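## Task

Three robots begin apart: r1 in the decontamination room, r2 in the clean workroom, r3 in the sterile store. Doors between rooms are locked; each dividing wall has an open service window to pass things through. A steel instrument cassette sits on the decontamination room table. Get it onto the sterile store bench using any number of robots. Finish with every gripper opened and the robots backed away. If any robot topples or ends up leaning, the task fails. The cassette must stay on the bench on its own, not held there by a robot.

## Robot and tools

Robots. r1, r2 and r3 are identical Hello Robot Stretch 3 units: a two-wheel differential base (0.33 m long, 0.34 m wide, a passive caster at the back), a mast carrying a lift, and a telescoping arm that reaches out to the robot's RIGHT side. The base cannot strafe, so to move the gripper forward or back you drive the base. A spin in place pivots about a point 0.05 m behind the front edge; with arm retracted and wrist folded the robot sweeps a 0.28 m radius circle, more if the wrist is unfolded.

Frames. Each robot reports in its own base frame: origin on the floor between the drive wheels, x ahead, y to the left, z up. Odometry is that frame as it was at scene start; heading is positive to the left. Robots do not share frames, so their relative placement can only be judged from images, lidar_m, wrist_depth_mm and head_depth_mm. hand_pose is the fingertip meeting point in the base frame.

Tool execute_actions. Argument actions is a list holding one action object (or empty, which just returns state and pictures). The action is keyed by "r1", "r2", "r3"; each robot entry may contain base, joints and contact_limits, and all listed motions start at once. base holds exactly one command, both relative to where the base last reported itself: translate_m is a straight drive in metres, forward positive, range -1 to 1; rotate_rad is an in-place turn in radians, counter-clockwise (left) positive, range -3.2 to 3.2. joints are absolute targets by name: lift_m 0 to 1.1 (arm height on mast), arm_m 0 to 0.52 (extension), wrist_yaw_rad -1.345 to 4.42 (0 along the arm, positive swings toward the robot's front, 3.0 folded over the base), wrist_pitch_rad -1.57 to 0.451 (0 level, negative tips fingers down), wrist_roll_rad -2.911 to 2.911, gripper_m -0.089 to 0.179 (larger is wider; actual fingertip gap is a bit less, zero under 0.007), head_pan_rad -3.953 to 1.73 (0 forward, positive left, -1.57 looks along the arm), head_tilt_rad -1.53 to 0.419 (negative down). contact_limits takes only arm_m, a motor effort percentage 1 to 100 at which the arm motion halts; lower is gentler. cameras lists which images to return (e.g. r2_wrist_camera); omitted or ["all"] gives all, [] none. Unknown keys or out-of-range numbers reject the whole call. Anything left out of an action may still be driving toward an older target. Each action runs at most 15 s.

Other tools. wait takes seconds (0 to 10) and returns state and pictures. zoom_image takes camera and region [x0, y0, x1, y1] in that camera's pixels, at most 504 by 504, on the latest full image. finished_scene takes scene (1 or 2) and is irreversible; the next scene's task comes in its reply.

Reading results. base_status and joint_status tell how each motion ended: done, off_target (stopped short, possibly still pushing), contact_stop (arm or lift hit something and went slack), time_out, torque_fault (a wrist servo overheated and is limp for 10 s). on_its_own covers uncommanded joints; its "held at" is a target, not a position. motor_effort is percent of maximum, with the action's peak in brackets; readings are biased and noisy. lidar_m lists 12 distances in 30-degree sectors, 1st straight ahead then counter-clockwise (4th left, 7th behind, 10th right), in a plane 0.17 m up, so it sees table legs and other robots, not tabletops or glass. wrist_depth_mm and head_depth_mm are 7 by 7 grids of depths, with "-" for no reading. base_tilt in degrees shows leaning; turned_by_wheels and turned_by_imu report the turn since the last result. A reported stop cancels the remaining calls in that reply.

Gripping. Close to a gripper_m below the cassette's width; smaller squeezes harder, but excess force triggers a stall guard that may let it slip. To release, open at least 0.02 beyond where the fingers made contact. Neither the reading nor done confirms a grasp; check the wrist camera.

Speed. With lift below 0.30, arm below 0.03 and yaw above 2.54 the base goes up to 0.30 m/s and 1.9 rad/s; otherwise 0.10 m/s and 0.63 rad/s.

Hazards. Fold or unfold the wrist only with lift 0.32 to 0.95, pitch -0.4 and roll about 0; once folded the lift may go down to 0.25. Yaw below -0.4 needs pitch -0.5 or lower. Robots pressing hard against each other fails the run, and wheel travel varies up to 2.5 cm per metre between robots, so keep bases apart and avoid carrying one load jointly. Arm pushes with the gripper higher than about 0.45 m, driving while the gripper is snagged, or catching furniture (especially backing up) can tip a robot; reverse in small steps, free the gripper, and lower the lift to about 0.2 if tilted. Avoid drops, slams and hard shoves. Loose objects may get nudged occasionally. Before ending, the cassette must be resting on the bench with the gripper open and the robot clear.

Each tool is called after "Call:" in YAML: its name, and indented under it one key for each argument.

## Session

Call:
execute_actions:
  actions: []

Scene clock: 0.00 s.
r1.base_odometry: x=+0.000 y=+0.000 heading=+0.000 (m, m, rad; r1's odometry frame)
r1.turned_by_wheels: +0.000 (rad since the last result)
r1.turned_by_imu: +0.000 (rad since the last result)
r1.base_tilt: forward=+0.4 right=-0.5 (deg)
r1.lidar_m: 0.97 1.56 1.56 1.82 3.15 0.86 1.23 1.22 1.23 0.97 0.84 0.84
r1.head_depth_mm: 862 866 870 871 874 876 879 / 938 939 943 947 950 951 953 / 1023 1030 1034 1034 1040 1039 1044 / 1127 1130 1133 1135 1139 1143 1152 / 1255 1259 1259 1268 1273 1274 1280 / 1390 1399 1420 1426 1435 1443 1453 / 1580 1583 1594 1605 1612 1622 1633
r1.base_status: not commanded
r1.joint_positions: lift_m=+0.307 arm_m=+0.001 wrist_yaw_rad=+2.914 wrist_pitch_rad=-0.570 wrist_roll_rad=+0.009 gripper_m=+0.037 head_pan_rad=+0.004 head_tilt_rad=-0.014
r1.joint_status: not commanded
r1.motor_effort: left_wheel=+1 right_wheel=+0 lift_m=+31 arm_m=+0 wrist_yaw_rad=+0 wrist_pitch_rad=+6 wrist_roll_rad=+0 gripper_m=+0 head_pan_rad=+0 head_tilt_rad=+1 (%)
r1.hand_pose: x=+0.0245 y=+0.0513 z=+0.2874 quat_wxyz=(+0.276, +0.699, +0.120, +0.649) (m; r1's base frame)
r1.wrist_depth_mm: - - - - - - - / 870 932 942 972 985 - - / 716 - 747 766 785 799 811 / 615 - 625 632 650 646 671 / 522 517 556 552 554 564 570 / 468 - - 477 498 495 496 / - - - 428 424 436 439
r2.base_odometry: x=+0.000 y=+0.000 heading=+0.000 (m, m, rad; r2's odometry frame)
r2.turned_by_wheels: +0.000 (rad since the last result)
r2.turned_by_imu: +0.000 (rad since the last result)
r2.base_tilt: forward=+0.8 right=+0.0 (deg)
r2.lidar_m: 1.58 1.55 1.62 2.28 2.60 1.81 1.37 1.33 1.40 2.00 2.21 2.09
r2.head_depth_mm: 1962 2117 2106 2124 2124 2096 2073 / 1933 1977 1974 1983 1955 1966 1929 / 1826 1862 1825 1833 1832 1828 1813 / 1744 1731 1732 1727 1724 1712 1701 / 1638 1632 1627 1619 1621 1608 1606 / 1536 1538 1537 1536 1526 1522 1518 / 1463 1456 1460 1454 1446 1445 1441
r2.base_status: not commanded
r2.joint_positions: lift_m=+0.481 arm_m=+0.000 wrist_yaw_rad=+2.916 wrist_pitch_rad=-0.335 wrist_roll_rad=+0.011 gripper_m=+0.037 head_pan_rad=-0.014 head_tilt_rad=+0.011
r2.joint_status: not commanded
r2.motor_effort: left_wheel=+0 right_wheel=-1 lift_m=+27 arm_m=+0 wrist_yaw_rad=+1 wrist_pitch_rad=+7 wrist_roll_rad=+0 gripper_m=+0 head_pan_rad=+0 head_tilt_rad=+2 (%)
r2.hand_pose: x=+0.0310 y=+0.0832 z=+0.5129 quat_wxyz=(+0.196, +0.710, +0.038, +0.676) (m; r2's base frame)
r2.wrist_depth_mm: - - - - - - - / - - - - - - - / - - - - - - - / - - - - - - - / - - - - - - 985 / 840 807 - 824 - 822 824 / 698 705 690 709 682 689 695
r3.base_odometry: x=+0.000 y=+0.000 heading=+0.000 (m, m, rad; r3's odometry frame)
r3.turned_by_wheels: +0.000 (rad since the last result)
r3.turned_by_imu: +0.000 (rad since the last result)
r3.base_tilt: forward=-0.5 right=-0.8 (deg)
r3.lidar_m: 3.02 1.84 1.61 1.35 0.82 0.73 0.73 0.87 1.20 1.20 1.29 0.97
r3.head_depth_mm: 2059 3215 3801 3832 3753 3018 2071 / 2038 3165 3886 3962 3988 3089 2126 / 2016 3184 - - - 3184 2111 / 2013 3069 - - - 3143 2142 / 2016 2878 3961 3912 3813 3180 2172 / 1965 2939 3157 3096 3047 2910 2190 / 1777 2603 2620 2628 2590 2556 2210
r3.base_status: not commanded
r3.joint_positions: lift_m=+0.335 arm_m=-0.003 wrist_yaw_rad=+2.927 wrist_pitch_rad=-0.510 wrist_roll_rad=+0.019 gripper_m=+0.037 head_pan_rad=+0.014 head_tilt_rad=-0.002
r3.joint_status: not commanded
r3.motor_effort: left_wheel=+0 right_wheel=+0 lift_m=+19 arm_m=+0 wrist_yaw_rad=+0 wrist_pitch_rad=+4 wrist_roll_rad=+0 gripper_m=-1 head_pan_rad=+0 head_tilt_rad=+3 (%)
r3.hand_pose: x=+0.0238 y=+0.0646 z=+0.3272 quat_wxyz=(+0.252, +0.705, +0.102, +0.655) (m; r3's base frame)
r3.wrist_depth_mm: - - - - - - - / 787 - - - - - - / 754 - 810 809 859 850 871 / 663 - 683 700 685 702 722 / 564 570 - 580 592 601 614 / 501 516 - 511 520 522 530 / - - - 453 460 463 474
pictures: r1_head_camera (sideways: a quarter turn clockwise sets it upright), r1_nav_camera (sideways: a quarter turn counterclockwise sets it upright), r1_wrist_camera, r2_head_camera (sideways: a quarter turn clockwise sets it upright), r2_nav_camera (sideways: a quarter turn counterclockwise sets it upright), r2_wrist_camera, r3_head_camera (sideways: a quarter turn clockwise sets it upright), r3_nav_camera (sideways: a quarter turn counterclockwise sets it upright), r3_wrist_camera
Images, in order (width x height): r1_head_camera 896x504, r1_nav_camera 672x504, r1_wrist_camera 644x364, r2_head_camera 896x504, r2_nav_camera 672x504, r2_wrist_camera 644x364, r3_head_camera 896x504, r3_nav_camera 672x504, r3_wrist_camera 644x364.

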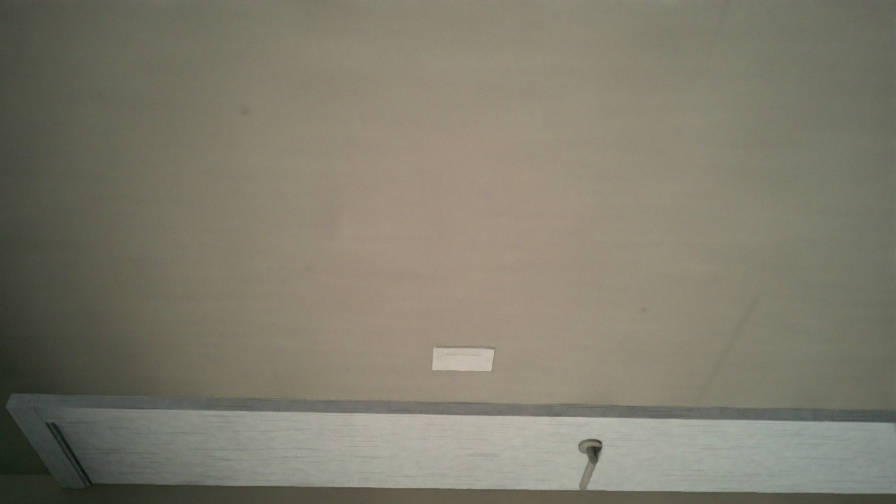

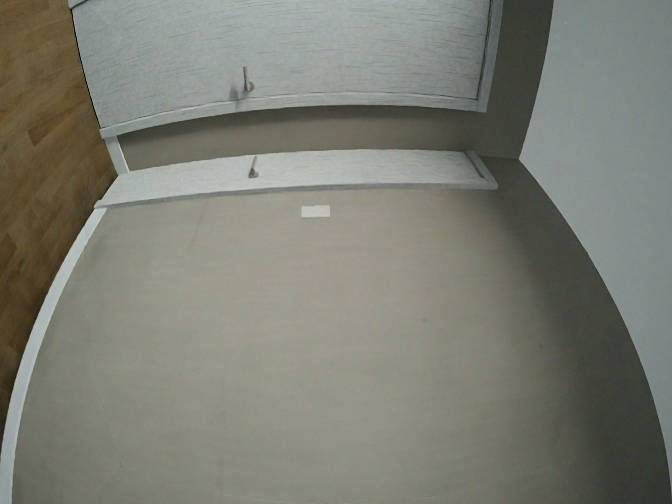

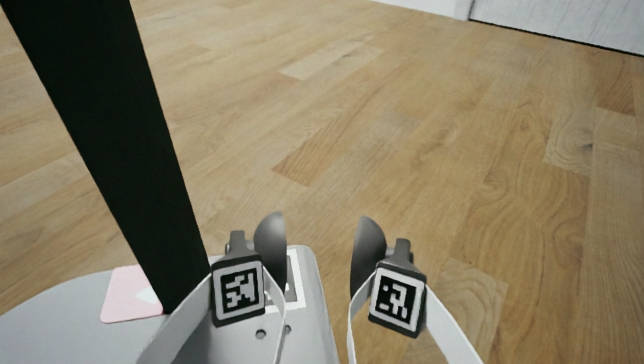

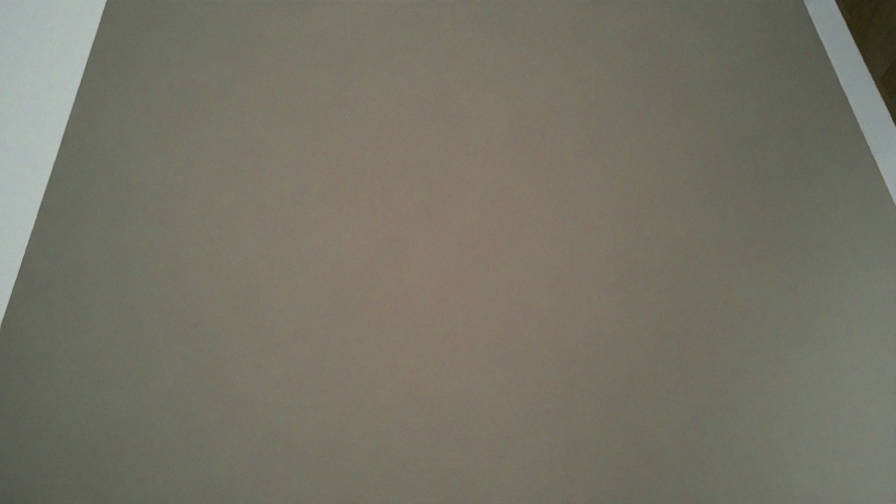

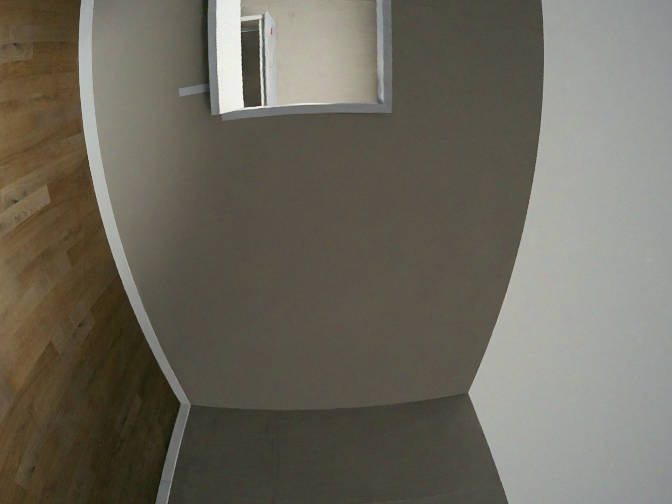

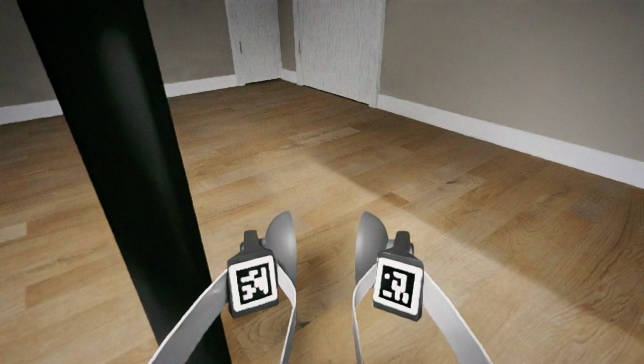

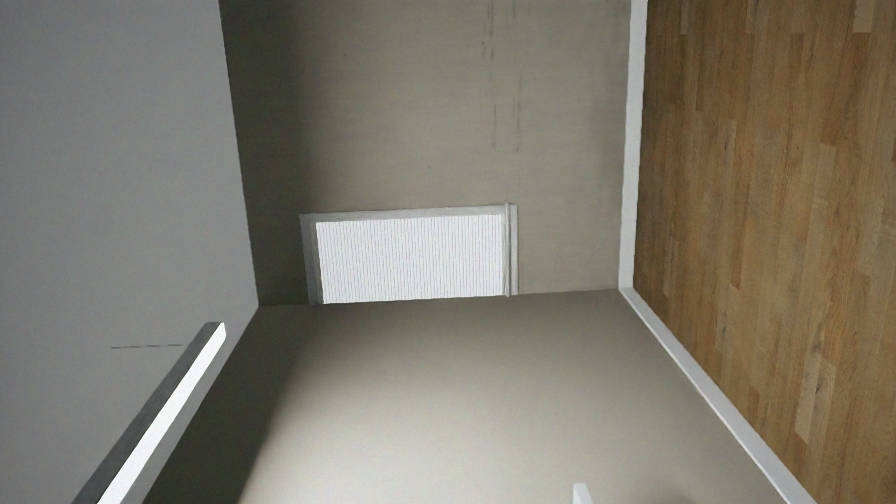

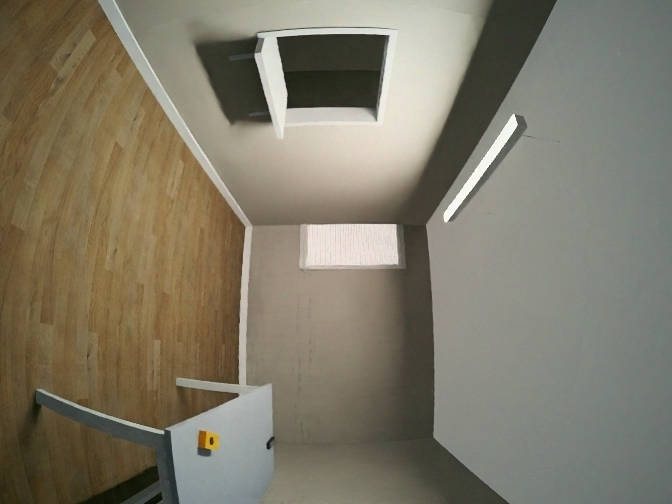

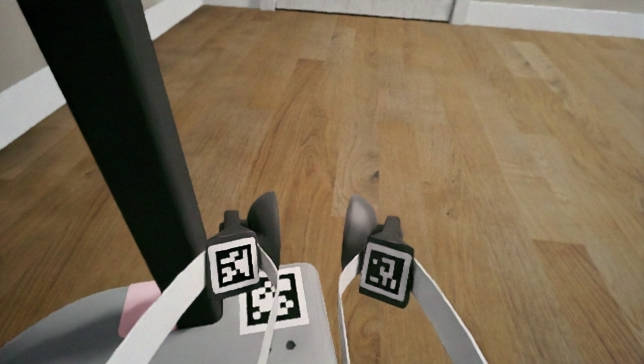

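Call:
execute_actions:
  actions:
    - {"r1":{"joints":{"head_pan_rad":-3.1,"head_tilt_rad":-0.3}},"r2":{"joints":{"head_pan_rad":-3.1}}}
  cameras: ["r1_nav_camera","r2_nav_camera"]

Scene clock: 4.07 s.
r1.base_odometry: x=+0.000 y=+0.000 heading=+0.000 (m, m, rad; r1's odometry frame)
r1.turned_by_wheels: +0.000 (rad since the last result)
r1.turned_by_imu: +0.000 (rad since the last result)
r1.base_tilt: forward=+0.4 right=-0.5 (deg)
r1.lidar_m: 0.96 1.56 1.56 1.83 3.15 0.86 1.23 1.23 1.22 0.97 0.84 0.84
r1.head_depth_mm: 1938 2103 2297 1721 1119 1789 1528 / 1747 1866 2016 1728 1106 1912 1569 / 1588 1695 1810 1843 1226 1840 1568 / 1455 1543 1641 1710 1365 1642 1554 / 1342 1421 1503 1576 1667 1760 1557 / 1248 1315 1384 1459 1550 1657 1548 / 1163 1217 1277 1348 1429 1505 1527
r1.base_status: not commanded
r1.joint_positions: lift_m=+0.307 arm_m=+0.001 wrist_yaw_rad=+2.914 wrist_pitch_rad=-0.570 wrist_roll_rad=+0.009 gripper_m=+0.037 head_pan_rad=-3.093 head_tilt_rad=-0.296
r1.joint_status: all done
r1.motor_effort: left_wheel=+1(0) right_wheel=+0(0) lift_m=+31(31) arm_m=-1(0) wrist_yaw_rad=+0(0) wrist_pitch_rad=+6(5) wrist_roll_rad=+0(0) gripper_m=-1(1) head_pan_rad=-4(51) head_tilt_rad=-2(18) (%)
r1.hand_pose: x=+0.0245 y=+0.0513 z=+0.2874 quat_wxyz=(+0.276, +0.699, +0.120, +0.649) (m; r1's base frame)
r1.wrist_depth_mm: - - - - - - - / 866 957 946 958 983 - - / 734 - 773 769 802 784 825 / 610 - 621 632 651 648 678 / 527 523 555 537 565 556 566 / 474 - - 477 497 486 499 / - - - 429 424 438 437
r2.base_odometry: x=+0.000 y=+0.000 heading=+0.000 (m, m, rad; r2's odometry frame)
r2.turned_by_wheels: +0.000 (rad since the last result)
r2.turned_by_imu: +0.000 (rad since the last result)
r2.base_tilt: forward=+0.8 right=+0.1 (deg)
r2.lidar_m: 1.58 1.54 1.62 2.28 2.60 1.80 1.37 1.33 1.40 1.99 2.21 2.09
r2.head_depth_mm: 1731 1729 1712 1717 1712 1705 1702 / 1623 1625 1624 1617 1608 1613 1597 / 1536 1505 1483 1525 1514 1514 1512 / 1453 1251 1414 - - 1425 1434 / 1378 1191 1365 - - 1348 1370 / 1303 1118 1291 - - 1287 1302 / 1252 1062 1233 - - 1246 1236
r2.base_status: not commanded
r2.joint_positions: lift_m=+0.481 arm_m=+0.000 wrist_yaw_rad=+2.916 wrist_pitch_rad=-0.335 wrist_roll_rad=+0.011 gripper_m=+0.037 head_pan_rad=-3.093 head_tilt_rad=+0.011
r2.joint_status: all done
r2.motor_effort: left_wheel=+1(1) right_wheel=-1(0) lift_m=+27(27) arm_m=+0(0) wrist_yaw_rad=+0(1) wrist_pitch_rad=+7(8) wrist_roll_rad=+0(0) gripper_m=+1(1) head_pan_rad=-3(38) head_tilt_rad=+2(2) (%)
r2.hand_pose: x=+0.0310 y=+0.0832 z=+0.5129 quat_wxyz=(+0.196, +0.710, +0.038, +0.676) (m; r2's base frame)
r2.wrist_depth_mm: - - - - - - - / - - - - - - - / - - - - - - - / - - - - - - - / - - - 980 - 956 982 / 824 840 - 807 - 831 801 / 708 692 697 690 688 704 689
r3.base_odometry: x=+0.000 y=+0.000 heading=+0.000 (m, m, rad; r3's odometry frame)
r3.turned_by_wheels: +0.000 (rad since the last result)
r3.turned_by_imu: +0.001 (rad since the last result)
r3.base_tilt: forward=-0.5 right=-0.8 (deg)
r3.lidar_m: 3.02 1.84 1.61 1.35 0.82 0.73 0.73 0.87 1.20 1.20 1.29 0.96
r3.head_depth_mm: 2070 3244 3701 3800 3826 3102 2106 / 2043 3212 - - 3984 3079 2092 / 2045 3173 - - - 3119 2138 / 2016 3173 - - - 3179 2147 / 1971 2888 3940 3986 3823 3163 2171 / 1990 3002 3103 3121 3025 2916 2196 / 1778 2548 2630 2593 2584 2569 2205
r3.base_status: not commanded
r3.joint_positions: lift_m=+0.335 arm_m=-0.003 wrist_yaw_rad=+2.927 wrist_pitch_rad=-0.510 wrist_roll_rad=+0.019 gripper_m=+0.037 head_pan_rad=+0.014 head_tilt_rad=-0.002
r3.joint_status: not commanded
r3.motor_effort: left_wheel=+1(1) right_wheel=-1(1) lift_m=+19(19) arm_m=+0(0) wrist_yaw_rad=-1(0) wrist_pitch_rad=+4(3) wrist_roll_rad=+0(0) gripper_m=+0(0) head_pan_rad=+0(0) head_tilt_rad=+2(3) (%)
r3.hand_pose: x=+0.0238 y=+0.0646 z=+0.3272 quat_wxyz=(+0.252, +0.705, +0.102, +0.655) (m; r3's base frame)
r3.wrist_depth_mm: - - - - - - - / 796 - - - - - - / 758 - 794 797 827 863 884 / 642 - 675 679 686 709 709 / 566 565 - 575 600 608 606 / 497 513 - 507 524 522 540 / - - - 454 461 464 474
pictures: r1_nav_camera (sideways: a quarter turn counterclockwise sets it upright), r2_nav_camera (sideways: a quarter turn counterclockwise sets it upright)
camera_calibration (this result's frames):
r1_nav_camera: T_world_to_cam=[[-0.254214, -0.00449259, 0.967138, -1.21592], [-0.0142817, 0.999898, 0.000890812, 0.0548373], [-0.967043, -0.0135859, -0.254252, 0.294248], [0, 0, 0, 1]] pos_world=[-0.0237713, -0.0562967, 1.25073]
r2_nav_camera: T_world_to_cam=[[0.0622258, 0.0386547, 0.997313, -1.25096], [-0.0413077, 0.998493, -0.0361231, 0.0985812], [-0.997207, -0.038949, 0.0637288, -0.11584], [0, 0, 0, 1]] pos_world=[-0.0336021, -0.0545888, 1.25855]
Images, in order (width x height): r1_nav_camera 672x504, r2_nav_camera 672x504.

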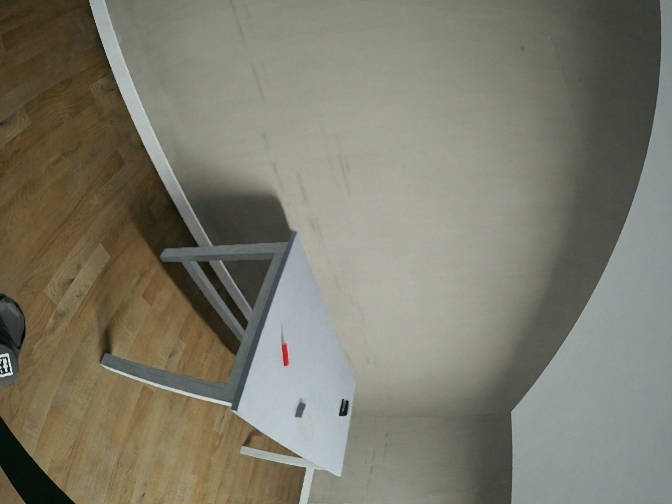

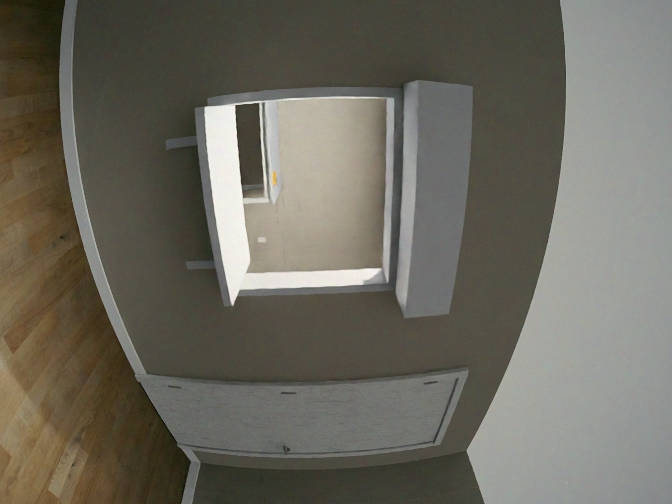

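Call:
execute_actions:
  actions:
    - {"r1":{"base":{"rotate_rad":-0.785},"joints":{"head_pan_rad":-1.57,"head_tilt_rad":-0.6}}}
  cameras: []

Call:
execute_actions:
  actions:
    - {"r1":{"base":{"translate_m":-1.0}}}
  cameras: ["r1_nav_camera"]

Scene clock: 13.90 s.
r1.base_odometry: x=+0.000 y=+0.000 heading=-0.785 (m, m, rad; r1's odometry frame)
r1.turned_by_wheels: -0.785 (rad since the last result)
r1.turned_by_imu: -0.790 (rad since the last result)
r1.base_tilt: forward=+0.4 right=-0.5 (deg)
r1.lidar_m: 0.84 0.87 1.18 1.56 1.64 2.23 2.24 0.86 1.23 1.22 1.20 0.87
r1.head_depth_mm: 1054 1162 1304 1476 1672 1482 1270 / 1054 1164 1306 1476 1675 1483 1271 / 1058 1168 1310 1478 1667 1484 1268 / 1055 1166 1302 1483 1663 1467 1263 / 1056 1169 1302 1475 1666 1471 1258 / 1055 1162 1304 1478 1661 1469 1258 / 1056 1167 1301 1486 1666 1465 1254
r1.base_status: done
r1.joint_positions: lift_m=+0.307 arm_m=+0.001 wrist_yaw_rad=+2.914 wrist_pitch_rad=-0.571 wrist_roll_rad=+0.009 gripper_m=+0.037 head_pan_rad=-1.577 head_tilt_rad=-0.593
r1.joint_status: all done
r1.motor_effort: left_wheel=+2(8) right_wheel=-2(5) lift_m=+31(32) arm_m=-1(0) wrist_yaw_rad=+0(0) wrist_pitch_rad=+5(6) wrist_roll_rad=+0(0) gripper_m=-1(1) head_pan_rad=+3(48) head_tilt_rad=-2(15) (%)
r1.hand_pose: x=+0.0245 y=+0.0513 z=+0.2874 quat_wxyz=(+0.276, +0.699, +0.120, +0.649) (m; r1's base frame)
r1.wrist_depth_mm: - - - - - - 831 / 877 948 939 973 - - 844 / 733 - 737 747 771 821 791 / 629 - 619 647 650 663 674 / 530 511 564 541 557 565 565 / 467 - - 485 497 492 492 / - - - 429 417 431 437
r2.base_odometry: x=+0.000 y=+0.000 heading=+0.000 (m, m, rad; r2's odometry frame)
r2.turned_by_wheels: +0.000 (rad since the last result)
r2.turned_by_imu: +0.000 (rad since the last result)
r2.base_tilt: forward=+0.8 right=+0.0 (deg)
r2.lidar_m: 1.58 1.54 1.62 2.29 2.59 1.81 1.37 1.33 1.40 2.00 2.21 2.09
r2.head_depth_mm: 1732 1712 1717 1714 1710 1717 1714 / 1623 1630 1614 1615 1615 1605 1593 / 1534 1510 1475 1518 1527 1522 1519 / 1433 1253 1424 - - 1415 1432 / 1378 1183 1362 - - 1338 1362 / 1314 1111 1297 - - 1284 1294 / 1248 1064 1238 - - 1250 1237
r2.base_status: not commanded
r2.joint_positions: lift_m=+0.481 arm_m=+0.000 wrist_yaw_rad=+2.916 wrist_pitch_rad=-0.335 wrist_roll_rad=+0.011 gripper_m=+0.037 head_pan_rad=-3.093 head_tilt_rad=+0.011
r2.joint_status: not commanded
r2.motor_effort: left_wheel=+0(1) right_wheel=+0(0) lift_m=+27(27) arm_m=+0(0) wrist_yaw_rad=+0(1) wrist_pitch_rad=+7(7) wrist_roll_rad=+0(1) gripper_m=-1(0) head_pan_rad=-3(3) head_tilt_rad=+3(2) (%)
r2.hand_pose: x=+0.0310 y=+0.0832 z=+0.5129 quat_wxyz=(+0.196, +0.710, +0.038, +0.676) (m; r2's base frame)
r2.wrist_depth_mm: - - - - - - - / - - - - - - - / - - - - - - - / - - - - - - - / - - - - - 990 973 / 829 844 - 807 - 809 815 / 688 690 707 682 702 702 698
r3.base_odometry: x=+0.000 y=+0.000 heading=+0.000 (m, m, rad; r3's odometry frame)
r3.turned_by_wheels: +0.000 (rad since the last result)
r3.turned_by_imu: +0.001 (rad since the last result)
r3.base_tilt: forward=-0.5 right=-0.8 (deg)
r3.lidar_m: 3.03 1.84 1.61 1.35 0.82 0.73 0.73 0.86 1.20 1.20 1.29 0.96
r3.head_depth_mm: 2062 3246 3781 3776 3828 3051 2084 / 2054 3256 3829 3962 3956 3078 2112 / 2023 3182 - - - 3152 2118 / 2012 3098 - - - 3172 2150 / 1983 2898 3926 3911 3816 3185 2165 / 1959 2936 3207 3096 3093 2936 2190 / 1811 2564 2628 2580 2573 2556 2203
r3.base_status: not commanded
r3.joint_positions: lift_m=+0.335 arm_m=-0.003 wrist_yaw_rad=+2.927 wrist_pitch_rad=-0.510 wrist_roll_rad=+0.019 gripper_m=+0.037 head_pan_rad=+0.014 head_tilt_rad=-0.002
r3.joint_status: not commanded
r3.motor_effort: left_wheel=+1(0) right_wheel=+0(1) lift_m=+19(19) arm_m=+0(0) wrist_yaw_rad=+1(1) wrist_pitch_rad=+3(3) wrist_roll_rad=+0(0) gripper_m=+0(1) head_pan_rad=+0(0) head_tilt_rad=+3(3) (%)
r3.hand_pose: x=+0.0238 y=+0.0646 z=+0.3272 quat_wxyz=(+0.252, +0.705, +0.102, +0.655) (m; r3's base frame)
r3.wrist_depth_mm: - - - - - - - / 783 - - - - - - / 757 - 810 814 835 848 867 / 666 - 674 691 698 705 723 / 558 572 - 582 598 608 606 / 494 503 - 512 521 524 530 / - - - 463 463 466 477
pictures: none
No camera images: the call's "cameras" was empty. Leave "cameras" out to get every camera's image.

Scene clock: 25.07 s.
r1.base_odometry: x=-0.708 y=+0.707 heading=-0.785 (m, m, rad; r1's odometry frame)
r1.turned_by_wheels: +0.000 (rad since the last result)
r1.turned_by_imu: -0.009 (rad since the last result)
r1.base_tilt: forward=+0.3 right=-0.5 (deg)
r1.lidar_m: 1.83 1.90 1.64 1.57 1.62 2.19 1.26 1.26 0.98 0.94 0.33 1.72
r1.head_depth_mm: 1069 1178 1299 922 734 597 522 / 1065 1178 1294 917 731 608 521 / 1066 1175 1273 912 730 606 520 / 1064 1176 1272 909 727 605 518 / 1063 1171 1271 903 723 603 517 / 1059 1172 1270 902 721 602 516 / 1061 1172 1311 1457 721 599 514
r1.base_status: done
r1.joint_positions: lift_m=+0.307 arm_m=+0.001 wrist_yaw_rad=+2.914 wrist_pitch_rad=-0.571 wrist_roll_rad=+0.009 gripper_m=+0.037 head_pan_rad=-1.577 head_tilt_rad=-0.593
r1.joint_status: not commanded
r1.motor_effort: left_wheel=+3(4) right_wheel=-1(5) lift_m=+31(31) arm_m=-1(1) wrist_yaw_rad=+0(0) wrist_pitch_rad=+5(6) wrist_roll_rad=+0(0) gripper_m=+0(0) head_pan_rad=+3(4) head_tilt_rad=-3(3) (%)
r1.hand_pose: x=+0.0245 y=+0.0513 z=+0.2874 quat_wxyz=(+0.276, +0.699, +0.120, +0.649) (m; r1's base frame)
r1.wrist_depth_mm: - - - - - - - / 880 939 935 964 984 - - / 725 - 747 759 776 799 822 / 612 - 630 641 648 664 659 / 530 515 553 552 554 564 568 / 475 - - 482 496 485 495 / - - - 428 420 432 438
r2.base_odometry: x=+0.000 y=+0.000 heading=+0.000 (m, m, rad; r2's odometry frame)
r2.turned_by_wheels: +0.000 (rad since the last result)
r2.turned_by_imu: +0.001 (rad since the last result)
r2.base_tilt: forward=+0.8 right=+0.0 (deg)
r2.lidar_m: 1.58 1.54 1.62 2.28 2.60 1.80 1.37 1.33 1.40 1.99 2.21 2.09
r2.head_depth_mm: 1733 1738 1727 1716 1727 1716 1701 / 1623 1625 1615 1606 1617 1614 1608 / 1519 1512 1478 1519 1519 1523 1513 / 1447 1250 1420 - - 1412 1434 / 1377 1180 1361 - - 1342 1356 / 1311 1114 1293 - - 1282 1291 / 1252 1061 1233 - - 1250 1235
r2.base_status: not commanded
r2.joint_positions: lift_m=+0.481 arm_m=+0.000 wrist_yaw_rad=+2.916 wrist_pitch_rad=-0.335 wrist_roll_rad=+0.011 gripper_m=+0.037 head_pan_rad=-3.093 head_tilt_rad=+0.011
r2.joint_status: not commanded
r2.motor_effort: left_wheel=-1(0) right_wheel=-1(1) lift_m=+27(28) arm_m=+0(0) wrist_yaw_rad=+1(0) wrist_pitch_rad=+8(8) wrist_roll_rad=+0(0) gripper_m=-1(0) head_pan_rad=-3(3) head_tilt_rad=+2(2) (%)
r2.hand_pose: x=+0.0310 y=+0.0832 z=+0.5129 quat_wxyz=(+0.196, +0.710, +0.038, +0.676) (m; r2's base frame)
r2.wrist_depth_mm: - - - - - - - / - - - - - - - / - - - - - - - / - - - - - - - / - - - - - 987 981 / 833 843 - 810 - 817 800 / 710 720 706 698 685 679 688
r3.base_odometry: x=+0.000 y=+0.000 heading=+0.000 (m, m, rad; r3's odometry frame)
r3.turned_by_wheels: +0.000 (rad since the last result)
r3.turned_by_imu: +0.001 (rad since the last result)
r3.base_tilt: forward=-0.5 right=-0.7 (deg)
r3.lidar_m: 3.02 1.83 1.61 1.36 0.82 0.73 0.73 0.87 1.20 1.20 1.29 0.97
r3.head_depth_mm: 2075 3255 3753 3871 3814 3035 2124 / 2047 3153 3831 3956 3967 3139 2126 / 2023 3171 - - - 3113 2142 / 2014 3105 - - - 3238 2156 / 1986 2864 3940 3805 3817 3185 2171 / 1974 2962 3174 3105 3077 2963 2183 / 1779 2584 2608 2614 2572 2542 2205
r3.base_status: not commanded
r3.joint_positions: lift_m=+0.335 arm_m=-0.003 wrist_yaw_rad=+2.927 wrist_pitch_rad=-0.510 wrist_roll_rad=+0.019 gripper_m=+0.037 head_pan_rad=+0.014 head_tilt_rad=-0.002
r3.joint_status: not commanded
r3.motor_effort: left_wheel=+0(0) right_wheel=-1(0) lift_m=+19(19) arm_m=+0(0) wrist_yaw_rad=+1(0) wrist_pitch_rad=+3(4) wrist_roll_rad=+0(0) gripper_m=-1(1) head_pan_rad=+0(0) head_tilt_rad=+3(2) (%)
r3.hand_pose: x=+0.0238 y=+0.0646 z=+0.3272 quat_wxyz=(+0.252, +0.705, +0.102, +0.655) (m; r3's base frame)
r3.wrist_depth_mm: - - - - - - - / 782 - - - - - - / 763 - 806 815 849 872 856 / 648 - 683 683 691 713 724 / 555 575 - 582 596 607 623 / 496 514 - 522 524 523 530 / - - - 456 468 464 471
pictures: r1_nav_camera (sideways: a quarter turn counterclockwise sets it upright)
camera_calibration (this result's frames):
r1_nav_camera: T_world_to_cam=[[-0.0112283, -0.525399, 0.850782, -1.06557], [-0.999177, 0.0390634, 0.0109368, 0.0477687], [-0.0389806, -0.849959, -0.525405, 0.641447], [0, 0, 0, 1]] pos_world=[0.0607688, -0.0165128, 1.24307]
Images, in order (width x height): r1_nav_camera 672x504.

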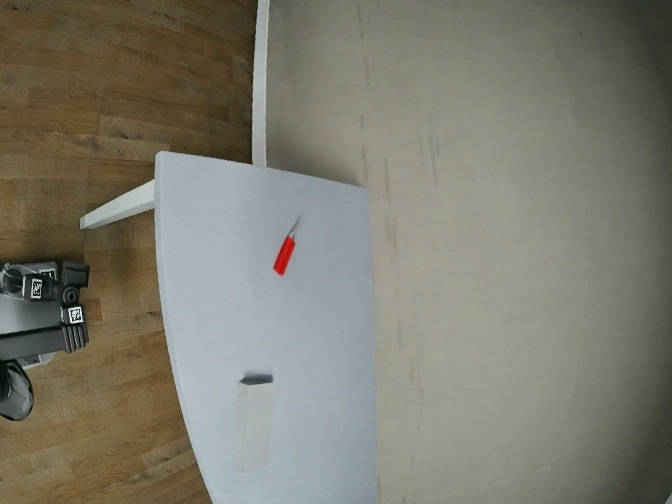

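Call:
execute_actions:
  actions:
    - {"r1":{"base":{"translate_m":-0.28},"joints":{"lift_m":0.95,"wrist_pitch_rad":-0.4}}}
  cameras: []

Call:
execute_actions:
  actions:
    - {"r1":{"joints":{"wrist_yaw_rad":0,"gripper_m":0.17}}}
  cameras: []

Call:
execute_actions:
  actions:
    - {"r1":{"joints":{"lift_m":1.1,"wrist_pitch_rad":-1.5,"wrist_roll_rad":1.57,"arm_m":0.2}}}
  cameras: ["r1_nav_camera","r1_wrist_camera"]

Scene clock: 36.97 s.
r1.base_odometry: x=-0.906 y=+0.905 heading=-0.785 (m, m, rad; r1's odometry frame)
r1.turned_by_wheels: +0.000 (rad since the last result)
r1.turned_by_imu: -0.002 (rad since the last result)
r1.base_tilt: forward=+0.4 right=-0.5 (deg)
r1.lidar_m: 2.11 2.18 1.63 1.57 1.62 2.19 2.63 0.99 0.98 0.95 0.98 0.53
r1.head_depth_mm: 1071 1182 1300 923 - - - / 1068 1180 1280 915 752 - 516 / 1065 1183 1280 914 750 - - / 1067 1182 1279 910 737 - - / 1067 1175 1277 905 745 - - / 1064 1177 1271 900 723 - 841 / 1064 1173 1271 898 719 600 524
r1.base_status: done
r1.joint_positions: lift_m=+0.950 arm_m=+0.001 wrist_yaw_rad=+2.914 wrist_pitch_rad=-0.418 wrist_roll_rad=+0.009 gripper_m=+0.037 head_pan_rad=-1.577 head_tilt_rad=-0.593
r1.joint_status: all done
r1.motor_effort: left_wheel=+3(5) right_wheel=-2(5) lift_m=+34(35) arm_m=+1(0) wrist_yaw_rad=+0(0) wrist_pitch_rad=+8(8) wrist_roll_rad=+0(0) gripper_m=+0(0) head_pan_rad=+3(4) head_tilt_rad=-3(3) (%)
r1.hand_pose: x=+0.0293 y=+0.0726 z=+0.9626 quat_wxyz=(+0.225, +0.707, +0.066, +0.668) (m; r1's base frame)
r1.wrist_depth_mm: - - - - - - - / - - - - - - - / - - - - - - - / - - - - - - - / - - - - - - - / - - - - - - - / - - - - - - -
r2.base_odometry: x=+0.000 y=+0.000 heading=+0.000 (m, m, rad; r2's odometry frame)
r2.turned_by_wheels: +0.000 (rad since the last result)
r2.turned_by_imu: +0.001 (rad since the last result)
r2.base_tilt: forward=+0.8 right=+0.1 (deg)
r2.lidar_m: 1.58 1.54 1.63 2.28 2.60 1.80 1.37 1.33 1.40 1.99 2.21 2.08
r2.head_depth_mm: 1727 1732 1712 1720 1722 1708 1704 / 1614 1615 1627 1618 1610 1604 1598 / 1527 1515 1478 1533 1522 1518 1511 / 1444 1252 1415 - - 1416 1435 / 1368 1182 1356 - - 1347 1356 / 1308 1116 1297 - - 1285 1295 / 1247 1061 1229 - - 1251 1236
r2.base_status: not commanded
r2.joint_positions: lift_m=+0.481 arm_m=+0.000 wrist_yaw_rad=+2.916 wrist_pitch_rad=-0.335 wrist_roll_rad=+0.011 gripper_m=+0.037 head_pan_rad=-3.093 head_tilt_rad=+0.011
r2.joint_status: not commanded
r2.motor_effort: left_wheel=+0(0) right_wheel=+0(0) lift_m=+27(27) arm_m=+0(0) wrist_yaw_rad=+1(1) wrist_pitch_rad=+7(7) wrist_roll_rad=+0(0) gripper_m=-1(1) head_pan_rad=-3(3) head_tilt_rad=+3(2) (%)
r2.hand_pose: x=+0.0310 y=+0.0832 z=+0.5129 quat_wxyz=(+0.196, +0.710, +0.038, +0.676) (m; r2's base frame)
r2.wrist_depth_mm: - - - - - - - / - - - - - - - / - - - - - - - / - - - - - - - / - - - 996 - - - / 815 848 - 813 - 826 798 / 714 716 697 706 676 680 694
r3.base_odometry: x=+0.000 y=+0.000 heading=+0.000 (m, m, rad; r3's odometry frame)
r3.turned_by_wheels: +0.000 (rad since the last result)
r3.turned_by_imu: +0.001 (rad since the last result)
r3.base_tilt: forward=-0.5 right=-0.8 (deg)
r3.lidar_m: 3.03 1.83 1.61 1.35 0.82 0.73 0.73 0.87 1.20 1.20 1.29 0.96
r3.head_depth_mm: 2051 3233 3809 3781 3861 3073 2095 / 2046 3203 3970 3882 3948 3087 2107 / 2036 3127 - - - 3132 2125 / 2021 3135 - - - 3137 2139 / 1992 2868 - 3926 3855 3196 2160 / 1984 2954 3130 3169 3102 2896 2189 / 1796 2619 2625 2577 2560 2555 2195
r3.base_status: not commanded
r3.joint_positions: lift_m=+0.335 arm_m=-0.003 wrist_yaw_rad=+2.927 wrist_pitch_rad=-0.510 wrist_roll_rad=+0.019 gripper_m=+0.037 head_pan_rad=+0.014 head_tilt_rad=-0.002
r3.joint_status: not commanded
r3.motor_effort: left_wheel=-1(1) right_wheel=-1(1) lift_m=+19(19) arm_m=+0(0) wrist_yaw_rad=+0(1) wrist_pitch_rad=+4(4) wrist_roll_rad=+0(0) gripper_m=-1(1) head_pan_rad=+1(0) head_tilt_rad=+3(2) (%)
r3.hand_pose: x=+0.0238 y=+0.0646 z=+0.3272 quat_wxyz=(+0.252, +0.705, +0.102, +0.655) (m; r3's base frame)
r3.wrist_depth_mm: - - - - - - - / 786 - - - - - - / 745 - 802 833 850 861 892 / 660 - 683 689 697 711 729 / 570 559 - 582 599 611 618 / 492 514 - 524 518 527 539 / - - - 461 456 464 468
pictures: none
No camera images: the call's "cameras" was empty. Leave "cameras" out to get every camera's image.

Scene clock: 39.43 s.
r1.base_odometry: x=-0.906 y=+0.905 heading=-0.785 (m, m, rad; r1's odometry frame)
r1.turned_by_wheels: +0.000 (rad since the last result)
r1.turned_by_imu: +0.000 (rad since the last result)
r1.base_tilt: forward=+0.4 right=-0.5 (deg)
r1.lidar_m: 2.11 2.19 1.63 1.57 1.62 2.19 2.63 0.99 0.99 0.95 0.98 0.53
r1.head_depth_mm: 1071 1183 1299 924 - - - / 1069 1181 1278 917 753 - - / 1069 1182 1276 913 - - - / 1066 1178 1269 907 - - - / 1063 1180 1274 905 725 586 527 / 1065 1175 1274 900 721 603 526 / 1064 1176 1264 895 719 599 525
r1.base_status: not commanded
r1.joint_positions: lift_m=+0.950 arm_m=+0.001 wrist_yaw_rad=+0.002 wrist_pitch_rad=-0.418 wrist_roll_rad=+0.009 gripper_m=+0.170 head_pan_rad=-1.577 head_tilt_rad=-0.593
r1.joint_status: all done
r1.motor_effort: left_wheel=+2(3) right_wheel=-1(1) lift_m=+34(34) arm_m=-1(1) wrist_yaw_rad=-2(3) wrist_pitch_rad=+8(8) wrist_roll_rad=+0(0) gripper_m=+0(89) head_pan_rad=+3(3) head_tilt_rad=-3(2) (%)
r1.hand_pose: x=-0.0211 y=-0.3706 z=+0.9626 quat_wxyz=(+0.689, +0.147, -0.694, -0.147) (m; r1's base frame)
r1.wrist_depth_mm: 914 902 891 906 880 898 941 / 988 987 976 987 985 975 965 / - 746 758 796 805 826 - / 574 569 585 596 612 627 615 / 461 468 475 481 485 502 504 / - 392 403 400 416 421 425 / 327 341 315 313 353 354 -
r2.base_odometry: x=+0.000 y=+0.000 heading=+0.000 (m, m, rad; r2's odometry frame)
r2.turned_by_wheels: +0.000 (rad since the last result)
r2.turned_by_imu: +0.000 (rad since the last result)
r2.base_tilt: forward=+0.9 right=+0.1 (deg)
r2.lidar_m: 1.58 1.54 1.62 2.29 2.60 1.80 1.36 1.33 1.40 1.99 2.20 2.09
r2.head_depth_mm: 1727 1729 1726 1720 1717 1698 1705 / 1621 1620 1621 1618 1616 1602 1608 / 1535 1519 1482 1527 1512 1518 1513 / 1451 1249 1418 - - 1416 1428 / 1380 1184 1365 - - 1349 1363 / 1309 1111 1297 - - 1285 1301 / 1248 1062 1233 - - 1251 1239
r2.base_status: not commanded
r2.joint_positions: lift_m=+0.481 arm_m=+0.000 wrist_yaw_rad=+2.916 wrist_pitch_rad=-0.335 wrist_roll_rad=+0.011 gripper_m=+0.037 head_pan_rad=-3.093 head_tilt_rad=+0.011
r2.joint_status: not commanded
r2.motor_effort: left_wheel=+0(0) right_wheel=-1(0) lift_m=+27(27) arm_m=+0(0) wrist_yaw_rad=+0(1) wrist_pitch_rad=+8(7) wrist_roll_rad=+0(0) gripper_m=+0(0) head_pan_rad=-3(3) head_tilt_rad=+3(3) (%)
r2.hand_pose: x=+0.0310 y=+0.0832 z=+0.5129 quat_wxyz=(+0.196, +0.710, +0.038, +0.676) (m; r2's base frame)
r2.wrist_depth_mm: - - - - - - - / - - - - - - - / - - - - - - - / - - - - - - - / - - - - - - 979 / 840 834 - 804 - 807 812 / 705 705 704 693 695 708 679
r3.base_odometry: x=+0.000 y=+0.000 heading=+0.000 (m, m, rad; r3's odometry frame)
r3.turned_by_wheels: +0.000 (rad since the last result)
r3.turned_by_imu: +0.000 (rad since the last result)
r3.base_tilt: forward=-0.6 right=-0.6 (deg)
r3.lidar_m: 3.03 1.84 1.61 1.35 0.82 0.73 0.73 0.86 1.20 1.20 1.29 0.97
r3.head_depth_mm: 2075 3258 3811 3808 3829 3029 2101 / 2043 3205 3857 3939 3985 3078 2119 / 2043 3186 - - - 3100 2158 / 2009 3117 - - - 3217 2169 / 1997 2832 3983 3975 3847 3191 2177 / 1980 2922 3144 3102 3069 2932 2189 / 1770 2599 2639 2597 2561 2510 2220
r3.base_status: not commanded
r3.joint_positions: lift_m=+0.335 arm_m=-0.003 wrist_yaw_rad=+2.927 wrist_pitch_rad=-0.510 wrist_roll_rad=+0.019 gripper_m=+0.037 head_pan_rad=+0.014 head_tilt_rad=-0.002
r3.joint_status: not commanded
r3.motor_effort: left_wheel=+0(1) right_wheel=+0(1) lift_m=+19(19) arm_m=+0(0) wrist_yaw_rad=+1(1) wrist_pitch_rad=+4(4) wrist_roll_rad=+0(0) gripper_m=-1(1) head_pan_rad=+0(0) head_tilt_rad=+3(3) (%)
r3.hand_pose: x=+0.0238 y=+0.0646 z=+0.3272 quat_wxyz=(+0.252, +0.705, +0.102, +0.655) (m; r3's base frame)
r3.wrist_depth_mm: - - - - - - - / 786 - - - - - - / 765 - 800 821 847 881 895 / 653 - 687 693 691 709 724 / 575 575 - 591 595 612 613 / 489 513 - 513 521 523 535 / - - - 457 456 469 472
pictures: none
No camera images: the call's "cameras" was empty. Leave "cameras" out to get every camera's image.

Scene clock: 42.13 s.
r1.base_odometry: x=-0.906 y=+0.905 heading=-0.785 (m, m, rad; r1's odometry frame)
r1.turned_by_wheels: +0.000 (rad since the last result)
r1.turned_by_imu: +0.000 (rad since the last result)
r1.base_tilt: forward=+0.4 right=-0.5 (deg)
r1.lidar_m: 2.11 2.19 1.64 1.57 1.61 2.19 2.63 0.99 0.99 0.95 0.98 0.53
r1.head_depth_mm: - 1220 1266 920 734 609 533 / - 1218 1259 915 733 586 531 / - - - 913 728 570 530 / 1057 1170 - 907 726 578 529 / 1066 1179 1272 906 725 586 527 / 1065 1173 1275 902 723 601 526 / 1067 1177 1269 896 718 598 525
r1.base_status: not commanded
r1.joint_positions: lift_m=+1.097 arm_m=+0.200 wrist_yaw_rad=+0.000 wrist_pitch_rad=-1.495 wrist_roll_rad=+1.565 gripper_m=+0.170 head_pan_rad=-1.577 head_tilt_rad=-0.593
r1.joint_status: all done
joint sent to its limit — the command would take r1.lift_m past its upper limit, so that joint was sent only as far as its limit.
r1.motor_effort: left_wheel=+2(3) right_wheel=-2(1) lift_m=+34(36) arm_m=+4(4) wrist_yaw_rad=+0(2) wrist_pitch_rad=-3(7) wrist_roll_rad=+2(4) gripper_m=-1(1) head_pan_rad=+3(3) head_tilt_rad=-3(3) (%)
r1.hand_pose: x=-0.0215 y=-0.3399 z=+0.9783 quat_wxyz=(+0.003, +0.002, -0.733, -0.680) (m; r1's base frame)
r1.wrist_depth_mm: 378 369 361 352 348 - - / 385 380 372 355 356 - - / 402 391 377 349 361 - - / 408 403 357 379 378 - - / 423 413 362 387 - - - / - 417 413 398 - - - / 451 436 421 407 - - -
r2.base_odometry: x=+0.000 y=+0.000 heading=+0.000 (m, m, rad; r2's odometry frame)
r2.turned_by_wheels: +0.000 (rad since the last result)
r2.turned_by_imu: +0.000 (rad since the last result)
r2.base_tilt: forward=+0.9 right=-0.1 (deg)
r2.lidar_m: 1.58 1.55 1.62 2.29 2.60 1.80 1.37 1.33 1.41 2.00 2.21 2.09
r2.head_depth_mm: 1727 1722 1716 1721 1708 1705 1703 / 1618 1620 1629 1607 1607 1596 1604 / 1532 1510 1479 1519 1516 1512 1519 / 1453 1252 1418 - - 1419 1430 / 1376 1184 1358 - - 1347 1363 / 1311 1121 1292 - - 1280 1303 / 1249 1060 1235 - - 1245 1239
r2.base_status: not commanded
r2.joint_positions: lift_m=+0.481 arm_m=+0.000 wrist_yaw_rad=+2.916 wrist_pitch_rad=-0.335 wrist_roll_rad=+0.011 gripper_m=+0.037 head_pan_rad=-3.093 head_tilt_rad=+0.011
r2.joint_status: not commanded
r2.motor_effort: left_wheel=+0(0) right_wheel=+0(0) lift_m=+26(27) arm_m=+0(0) wrist_yaw_rad=+1(1) wrist_pitch_rad=+7(7) wrist_roll_rad=+0(0) gripper_m=-1(1) head_pan_rad=-3(3) head_tilt_rad=+3(2) (%)
r2.hand_pose: x=+0.0310 y=+0.0832 z=+0.5129 quat_wxyz=(+0.196, +0.710, +0.038, +0.676) (m; r2's base frame)
r2.wrist_depth_mm: - - - - - - - / - - - - - - - / - - - - - - - / - - - - - - - / - - - - - 985 - / 828 818 - 804 - 808 799 / 720 722 702 699 680 696 699
r3.base_odometry: x=+0.000 y=+0.000 heading=+0.000 (m, m, rad; r3's odometry frame)
r3.turned_by_wheels: +0.000 (rad since the last result)
r3.turned_by_imu: +0.000 (rad since the last result)
r3.base_tilt: forward=-0.5 right=-0.8 (deg)
r3.lidar_m: 3.02 1.84 1.61 1.35 0.82 0.73 0.73 0.86 1.20 1.20 1.29 0.97
r3.head_depth_mm: 2055 3241 3783 3815 3903 3046 2114 / 2054 3238 3909 3912 3947 3100 2111 / 2034 3208 - - - 3150 2136 / 1994 3099 - - - 3182 2159 / 1985 2812 3969 3859 3805 3242 2183 / 1973 2956 3187 3107 3093 2928 2185 / 1788 2546 2622 2587 2588 2539 2191
r3.base_status: not commanded
r3.joint_positions: lift_m=+0.335 arm_m=-0.003 wrist_yaw_rad=+2.927 wrist_pitch_rad=-0.510 wrist_roll_rad=+0.019 gripper_m=+0.037 head_pan_rad=+0.014 head_tilt_rad=-0.002
r3.joint_status: not commanded
r3.motor_effort: left_wheel=+0(0) right_wheel=-1(1) lift_m=+19(19) arm_m=+0(0) wrist_yaw_rad=+0(0) wrist_pitch_rad=+3(4) wrist_roll_rad=+0(0) gripper_m=-1(0) head_pan_rad=+0(0) head_tilt_rad=+2(3) (%)
r3.hand_pose: x=+0.0238 y=+0.0646 z=+0.3272 quat_wxyz=(+0.252, +0.705, +0.102, +0.655) (m; r3's base frame)
r3.wrist_depth_mm: - - - - - - - / 786 - - - - - - / 758 - 796 827 839 853 887 / 661 - 676 690 707 725 722 / 572 563 - 586 608 603 610 / 506 509 - 515 527 525 536 / - - - 457 461 460 473
pictures: r1_nav_camera (sideways: a quarter turn counterclockwise sets it upright), r1_wrist_camera
camera_calibration (this result's frames):
r1_nav_camera: T_world_to_cam=[[-0.0111712, -0.525568, 0.850678, -1.06544], [-0.999181, 0.0389506, 0.0109433, 0.0477603], [-0.0388859, -0.849859, -0.525573, 0.641665], [0, 0, 0, 1]] pos_world=[0.0607707, -0.0164952, 1.24306]
r1_wrist_camera: T_world_to_cam=[[-0.0503065, 0.995652, -0.0784025, 0.415853], [0.984545, 0.0626242, 0.163552, -0.0869621], [0.167751, -0.0689631, -0.983414, 1.10524], [0, 0, 0, 1]] pos_world=[-0.0788668, -0.332378, 1.13374]
Images, in order (width x height): r1_nav_camera 672x504, r1_wrist_camera 644x364.

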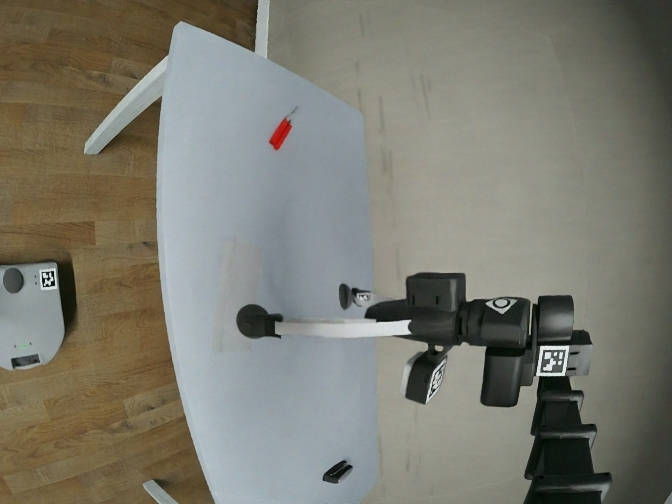

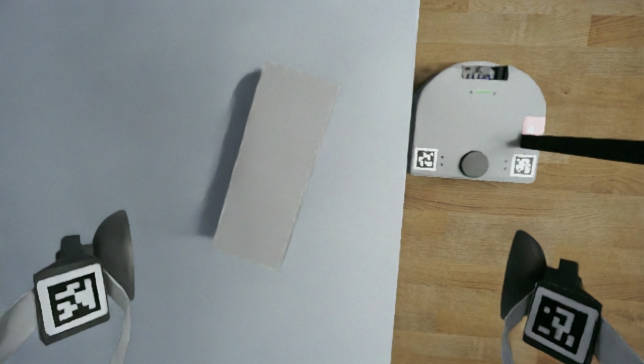

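Call:
execute_actions:
  actions:
    - {"r1":{"joints":{"arm_m":0.265}}}
  cameras: []

Call:
execute_actions:
  actions:
    - {"r1":{"joints":{"lift_m":0.885}}}
  cameras: []

Call:
execute_actions:
  actions:
    - {"r1":{"joints":{"gripper_m":0.03}}}
  cameras: []

Call:
execute_actions:
  actions:
    - {"r1":{"joints":{"lift_m":1.05,"arm_m":0.0,"head_pan_rad":1.57,"head_tilt_rad":-0.3}}}
  cameras: ["r1_nav_camera","r1_wrist_camera"]

Scene clock: 49.83 s.
r1.base_odometry: x=-0.906 y=+0.905 heading=-0.785 (m, m, rad; r1's odometry frame)
r1.turned_by_wheels: +0.000 (rad since the last result)
r1.turned_by_imu: +0.000 (rad since the last result)
r1.base_tilt: forward=+0.3 right=-0.5 (deg)
r1.lidar_m: 2.11 2.18 1.63 1.57 1.62 2.19 2.63 0.99 0.99 0.95 0.98 0.53
r1.head_depth_mm: 1045 1188 1289 919 733 610 532 / - 1181 1121 916 731 586 531 / - - 1282 913 730 571 530 / 1052 - 1104 907 747 578 529 / 1061 1177 1273 903 722 587 527 / 1066 1176 1279 900 722 602 526 / 1066 1179 1275 896 719 600 524
r1.base_status: not commanded
r1.joint_positions: lift_m=+1.097 arm_m=+0.265 wrist_yaw_rad=+0.000 wrist_pitch_rad=-1.495 wrist_roll_rad=+1.565 gripper_m=+0.170 head_pan_rad=-1.577 head_tilt_rad=-0.593
r1.joint_status: all done
r1.motor_effort: left_wheel=+3(3) right_wheel=-1(1) lift_m=+35(34) arm_m=+4(3) wrist_yaw_rad=-1(0) wrist_pitch_rad=-2(2) wrist_roll_rad=+2(2) gripper_m=-1(1) head_pan_rad=+3(3) head_tilt_rad=-2(2) (%)
r1.hand_pose: x=-0.0215 y=-0.4048 z=+0.9783 quat_wxyz=(+0.003, +0.002, -0.733, -0.680) (m; r1's base frame)
r1.wrist_depth_mm: 380 374 359 354 344 - - / 387 378 372 360 349 348 - / 398 383 379 336 355 - - / 410 399 390 343 367 - - / 421 412 401 355 379 - - / - 420 410 400 388 - - / 455 433 423 408 392 - -
r2.base_odometry: x=+0.000 y=+0.000 heading=+0.000 (m, m, rad; r2's odometry frame)
r2.turned_by_wheels: +0.000 (rad since the last result)
r2.turned_by_imu: +0.000 (rad since the last result)
r2.base_tilt: forward=+0.8 right=+0.1 (deg)
r2.lidar_m: 1.59 1.54 1.62 2.28 2.60 1.80 1.37 1.33 1.40 2.00 2.21 2.09
r2.head_depth_mm: 1713 1725 1718 1721 1719 1702 1713 / 1626 1614 1614 1622 1606 1604 1602 / 1541 1511 1487 1526 1523 1518 1516 / 1453 1247 1416 - - 1419 1429 / 1376 1186 1360 - - 1342 1367 / 1314 1113 1292 - - 1282 1289 / 1253 1063 1235 - - 1255 1241
r2.base_status: not commanded
r2.joint_positions: lift_m=+0.481 arm_m=+0.000 wrist_yaw_rad=+2.916 wrist_pitch_rad=-0.335 wrist_roll_rad=+0.011 gripper_m=+0.037 head_pan_rad=-3.093 head_tilt_rad=+0.011
r2.joint_status: not commanded
r2.motor_effort: left_wheel=+1(1) right_wheel=+0(1) lift_m=+27(28) arm_m=+0(0) wrist_yaw_rad=+0(1) wrist_pitch_rad=+7(8) wrist_roll_rad=+0(0) gripper_m=+0(1) head_pan_rad=-3(3) head_tilt_rad=+2(2) (%)
r2.hand_pose: x=+0.0310 y=+0.0832 z=+0.5129 quat_wxyz=(+0.196, +0.710, +0.038, +0.676) (m; r2's base frame)
r2.wrist_depth_mm: - - - - - - - / - - - - - - - / - - - - - - - / - - - - - - - / - - - - - 992 977 / 843 816 - 801 - 814 811 / 698 706 692 679 692 689 692
r3.base_odometry: x=+0.000 y=+0.000 heading=+0.000 (m, m, rad; r3's odometry frame)
r3.turned_by_wheels: +0.000 (rad since the last result)
r3.turned_by_imu: +0.001 (rad since the last result)
r3.base_tilt: forward=-0.4 right=-0.7 (deg)
r3.lidar_m: 3.03 1.83 1.61 1.36 0.82 0.73 0.73 0.86 1.20 1.20 1.29 0.96
r3.head_depth_mm: 2073 3224 3729 3823 3916 3015 2100 / 2046 3190 3916 3982 3960 3091 2112 / 2021 3159 - - - 3131 2151 / 2017 3049 - - - 3188 2169 / 1997 2869 3936 3941 3896 3213 2160 / 1983 2954 3145 3147 3078 2935 2185 / 1807 2565 2648 2605 2566 2545 2218
r3.base_status: not commanded
r3.joint_positions: lift_m=+0.335 arm_m=-0.003 wrist_yaw_rad=+2.927 wrist_pitch_rad=-0.510 wrist_roll_rad=+0.019 gripper_m=+0.037 head_pan_rad=+0.014 head_tilt_rad=-0.002
r3.joint_status: not commanded
r3.motor_effort: left_wheel=+0(0) right_wheel=+0(1) lift_m=+19(19) arm_m=+0(0) wrist_yaw_rad=+1(1) wrist_pitch_rad=+4(3) wrist_roll_rad=+0(0) gripper_m=-1(1) head_pan_rad=+0(0) head_tilt_rad=+2(2) (%)
r3.hand_pose: x=+0.0238 y=+0.0646 z=+0.3272 quat_wxyz=(+0.252, +0.705, +0.102, +0.655) (m; r3's base frame)
r3.wrist_depth_mm: - - - - - - - / 785 - - - - - - / 752 - 817 804 853 862 885 / 651 - 681 687 714 720 729 / 557 568 - 586 604 604 598 / 493 516 - 515 520 520 529 / - - - 464 465 469 475
pictures: none
No camera images: the call's "cameras" was empty. Leave "cameras" out to get every camera's image.

Scene clock: 52.60 s.
r1.base_odometry: x=-0.906 y=+0.905 heading=-0.785 (m, m, rad; r1's odometry frame)
r1.turned_by_wheels: +0.000 (rad since the last result)
r1.turned_by_imu: +0.000 (rad since the last result)
r1.base_tilt: forward=+0.4 right=-0.5 (deg)
r1.lidar_m: 2.11 2.18 1.63 1.56 1.62 2.19 2.63 0.99 0.98 0.95 0.98 0.53
r1.head_depth_mm: 1068 1182 1304 - - 610 533 / 1068 1185 1281 - 691 586 531 / 1067 1182 1279 - 689 572 530 / 1066 1178 1272 908 - 576 518 / 1064 1173 1278 904 723 586 528 / 1063 1177 1269 902 721 601 526 / 1063 1176 1270 897 719 599 524
r1.base_status: not commanded
r1.joint_positions: lift_m=+0.891 arm_m=+0.265 wrist_yaw_rad=+0.000 wrist_pitch_rad=-1.506 wrist_roll_rad=+1.565 gripper_m=+0.170 head_pan_rad=-1.577 head_tilt_rad=-0.593
r1.joint_status: lift_m contact_stop (moved -0.206 of -0.212)
r1.on_its_own: lift_m is slack since a contact_stop, until your next command for it (your +0.885 is given up)
r1.motor_effort: left_wheel=+2(2) right_wheel=-1(1) lift_m=+29(29) arm_m=+1(4) wrist_yaw_rad=-1(1) wrist_pitch_rad=+2(7) wrist_roll_rad=+2(2) gripper_m=+0(2) head_pan_rad=+3(3) head_tilt_rad=-3(2) (%)
r1.hand_pose: x=-0.0215 y=-0.4022 z=+0.7721 quat_wxyz=(+0.002, +0.002, -0.729, -0.684) (m; r1's base frame)
r1.wrist_depth_mm: 167 164 160 127 124 150 147 / 171 168 163 129 127 153 152 / 176 172 169 133 130 157 155 / 181 176 140 136 135 161 160 / 184 181 143 140 167 166 164 / - 185 147 144 174 170 914 / 199 193 150 147 178 174 -
r2.base_odometry: x=+0.000 y=+0.000 heading=+0.000 (m, m, rad; r2's odometry frame)
r2.turned_by_wheels: +0.000 (rad since the last result)
r2.turned_by_imu: +0.000 (rad since the last result)
r2.base_tilt: forward=+0.8 right=+0.1 (deg)
r2.lidar_m: 1.58 1.54 1.63 2.28 2.60 1.80 1.37 1.33 1.40 1.99 2.21 2.10
r2.head_depth_mm: 1739 1720 1729 1729 1719 1703 1701 / 1625 1616 1622 1606 1608 1608 1605 / 1530 1515 1491 1519 1513 1514 1516 / 1451 1249 1419 - - 1424 1443 / 1376 1189 1356 - - 1349 1363 / 1312 1110 1296 - - 1287 1295 / 1243 1063 1235 - - 1252 1235
r2.base_status: not commanded
r2.joint_positions: lift_m=+0.481 arm_m=+0.000 wrist_yaw_rad=+2.916 wrist_pitch_rad=-0.335 wrist_roll_rad=+0.011 gripper_m=+0.037 head_pan_rad=-3.093 head_tilt_rad=+0.011
r2.joint_status: not commanded
r2.motor_effort: left_wheel=+1(0) right_wheel=-1(0) lift_m=+27(27) arm_m=+0(0) wrist_yaw_rad=+1(0) wrist_pitch_rad=+7(8) wrist_roll_rad=+0(0) gripper_m=+0(1) head_pan_rad=-3(3) head_tilt_rad=+2(2) (%)
r2.hand_pose: x=+0.0310 y=+0.0832 z=+0.5129 quat_wxyz=(+0.196, +0.710, +0.038, +0.676) (m; r2's base frame)
r2.wrist_depth_mm: - - - - - - - / - - - - - - - / - - - - - - - / - - - - - - - / - - - - - 981 968 / 829 825 - 815 - 836 794 / 688 694 693 671 680 699 680
r3.base_odometry: x=+0.000 y=+0.000 heading=+0.000 (m, m, rad; r3's odometry frame)
r3.turned_by_wheels: +0.000 (rad since the last result)
r3.turned_by_imu: +0.000 (rad since the last result)
r3.base_tilt: forward=-0.5 right=-0.7 (deg)
r3.lidar_m: 3.02 1.84 1.61 1.35 0.82 0.73 0.73 0.87 1.20 1.20 1.29 0.96
r3.head_depth_mm: 2072 3226 3791 3818 3794 3039 2106 / 2034 3162 3924 3845 3935 3063 2113 / 2005 3176 - - - 3123 2145 / 2024 3054 - - - 3220 2154 / 1987 2879 3922 3934 3849 3171 2171 / 1972 2940 3140 3098 3135 2940 2182 / 1786 2556 2603 2610 2555 2565 2211
r3.base_status: not commanded
r3.joint_positions: lift_m=+0.335 arm_m=-0.003 wrist_yaw_rad=+2.927 wrist_pitch_rad=-0.510 wrist_roll_rad=+0.019 gripper_m=+0.037 head_pan_rad=+0.014 head_tilt_rad=-0.002
r3.joint_status: not commanded
r3.motor_effort: left_wheel=-1(1) right_wheel=-1(1) lift_m=+19(19) arm_m=+0(0) wrist_yaw_rad=+1(0) wrist_pitch_rad=+3(4) wrist_roll_rad=+0(0) gripper_m=-1(1) head_pan_rad=+0(0) head_tilt_rad=+2(2) (%)
r3.hand_pose: x=+0.0238 y=+0.0646 z=+0.3272 quat_wxyz=(+0.252, +0.705, +0.102, +0.655) (m; r3's base frame)
r3.wrist_depth_mm: - - - - - - - / 800 - - - - - - / 764 - 804 838 879 854 870 / 659 - 680 678 689 699 724 / 562 566 - 586 600 610 605 / 497 505 - 519 510 530 526 / - - - 455 455 465 463
pictures: none
No camera images: the call's "cameras" was empty. Leave "cameras" out to get every camera's image.

not run: a stop came earlier in this reply.

not run: a stop came earlier in this reply.


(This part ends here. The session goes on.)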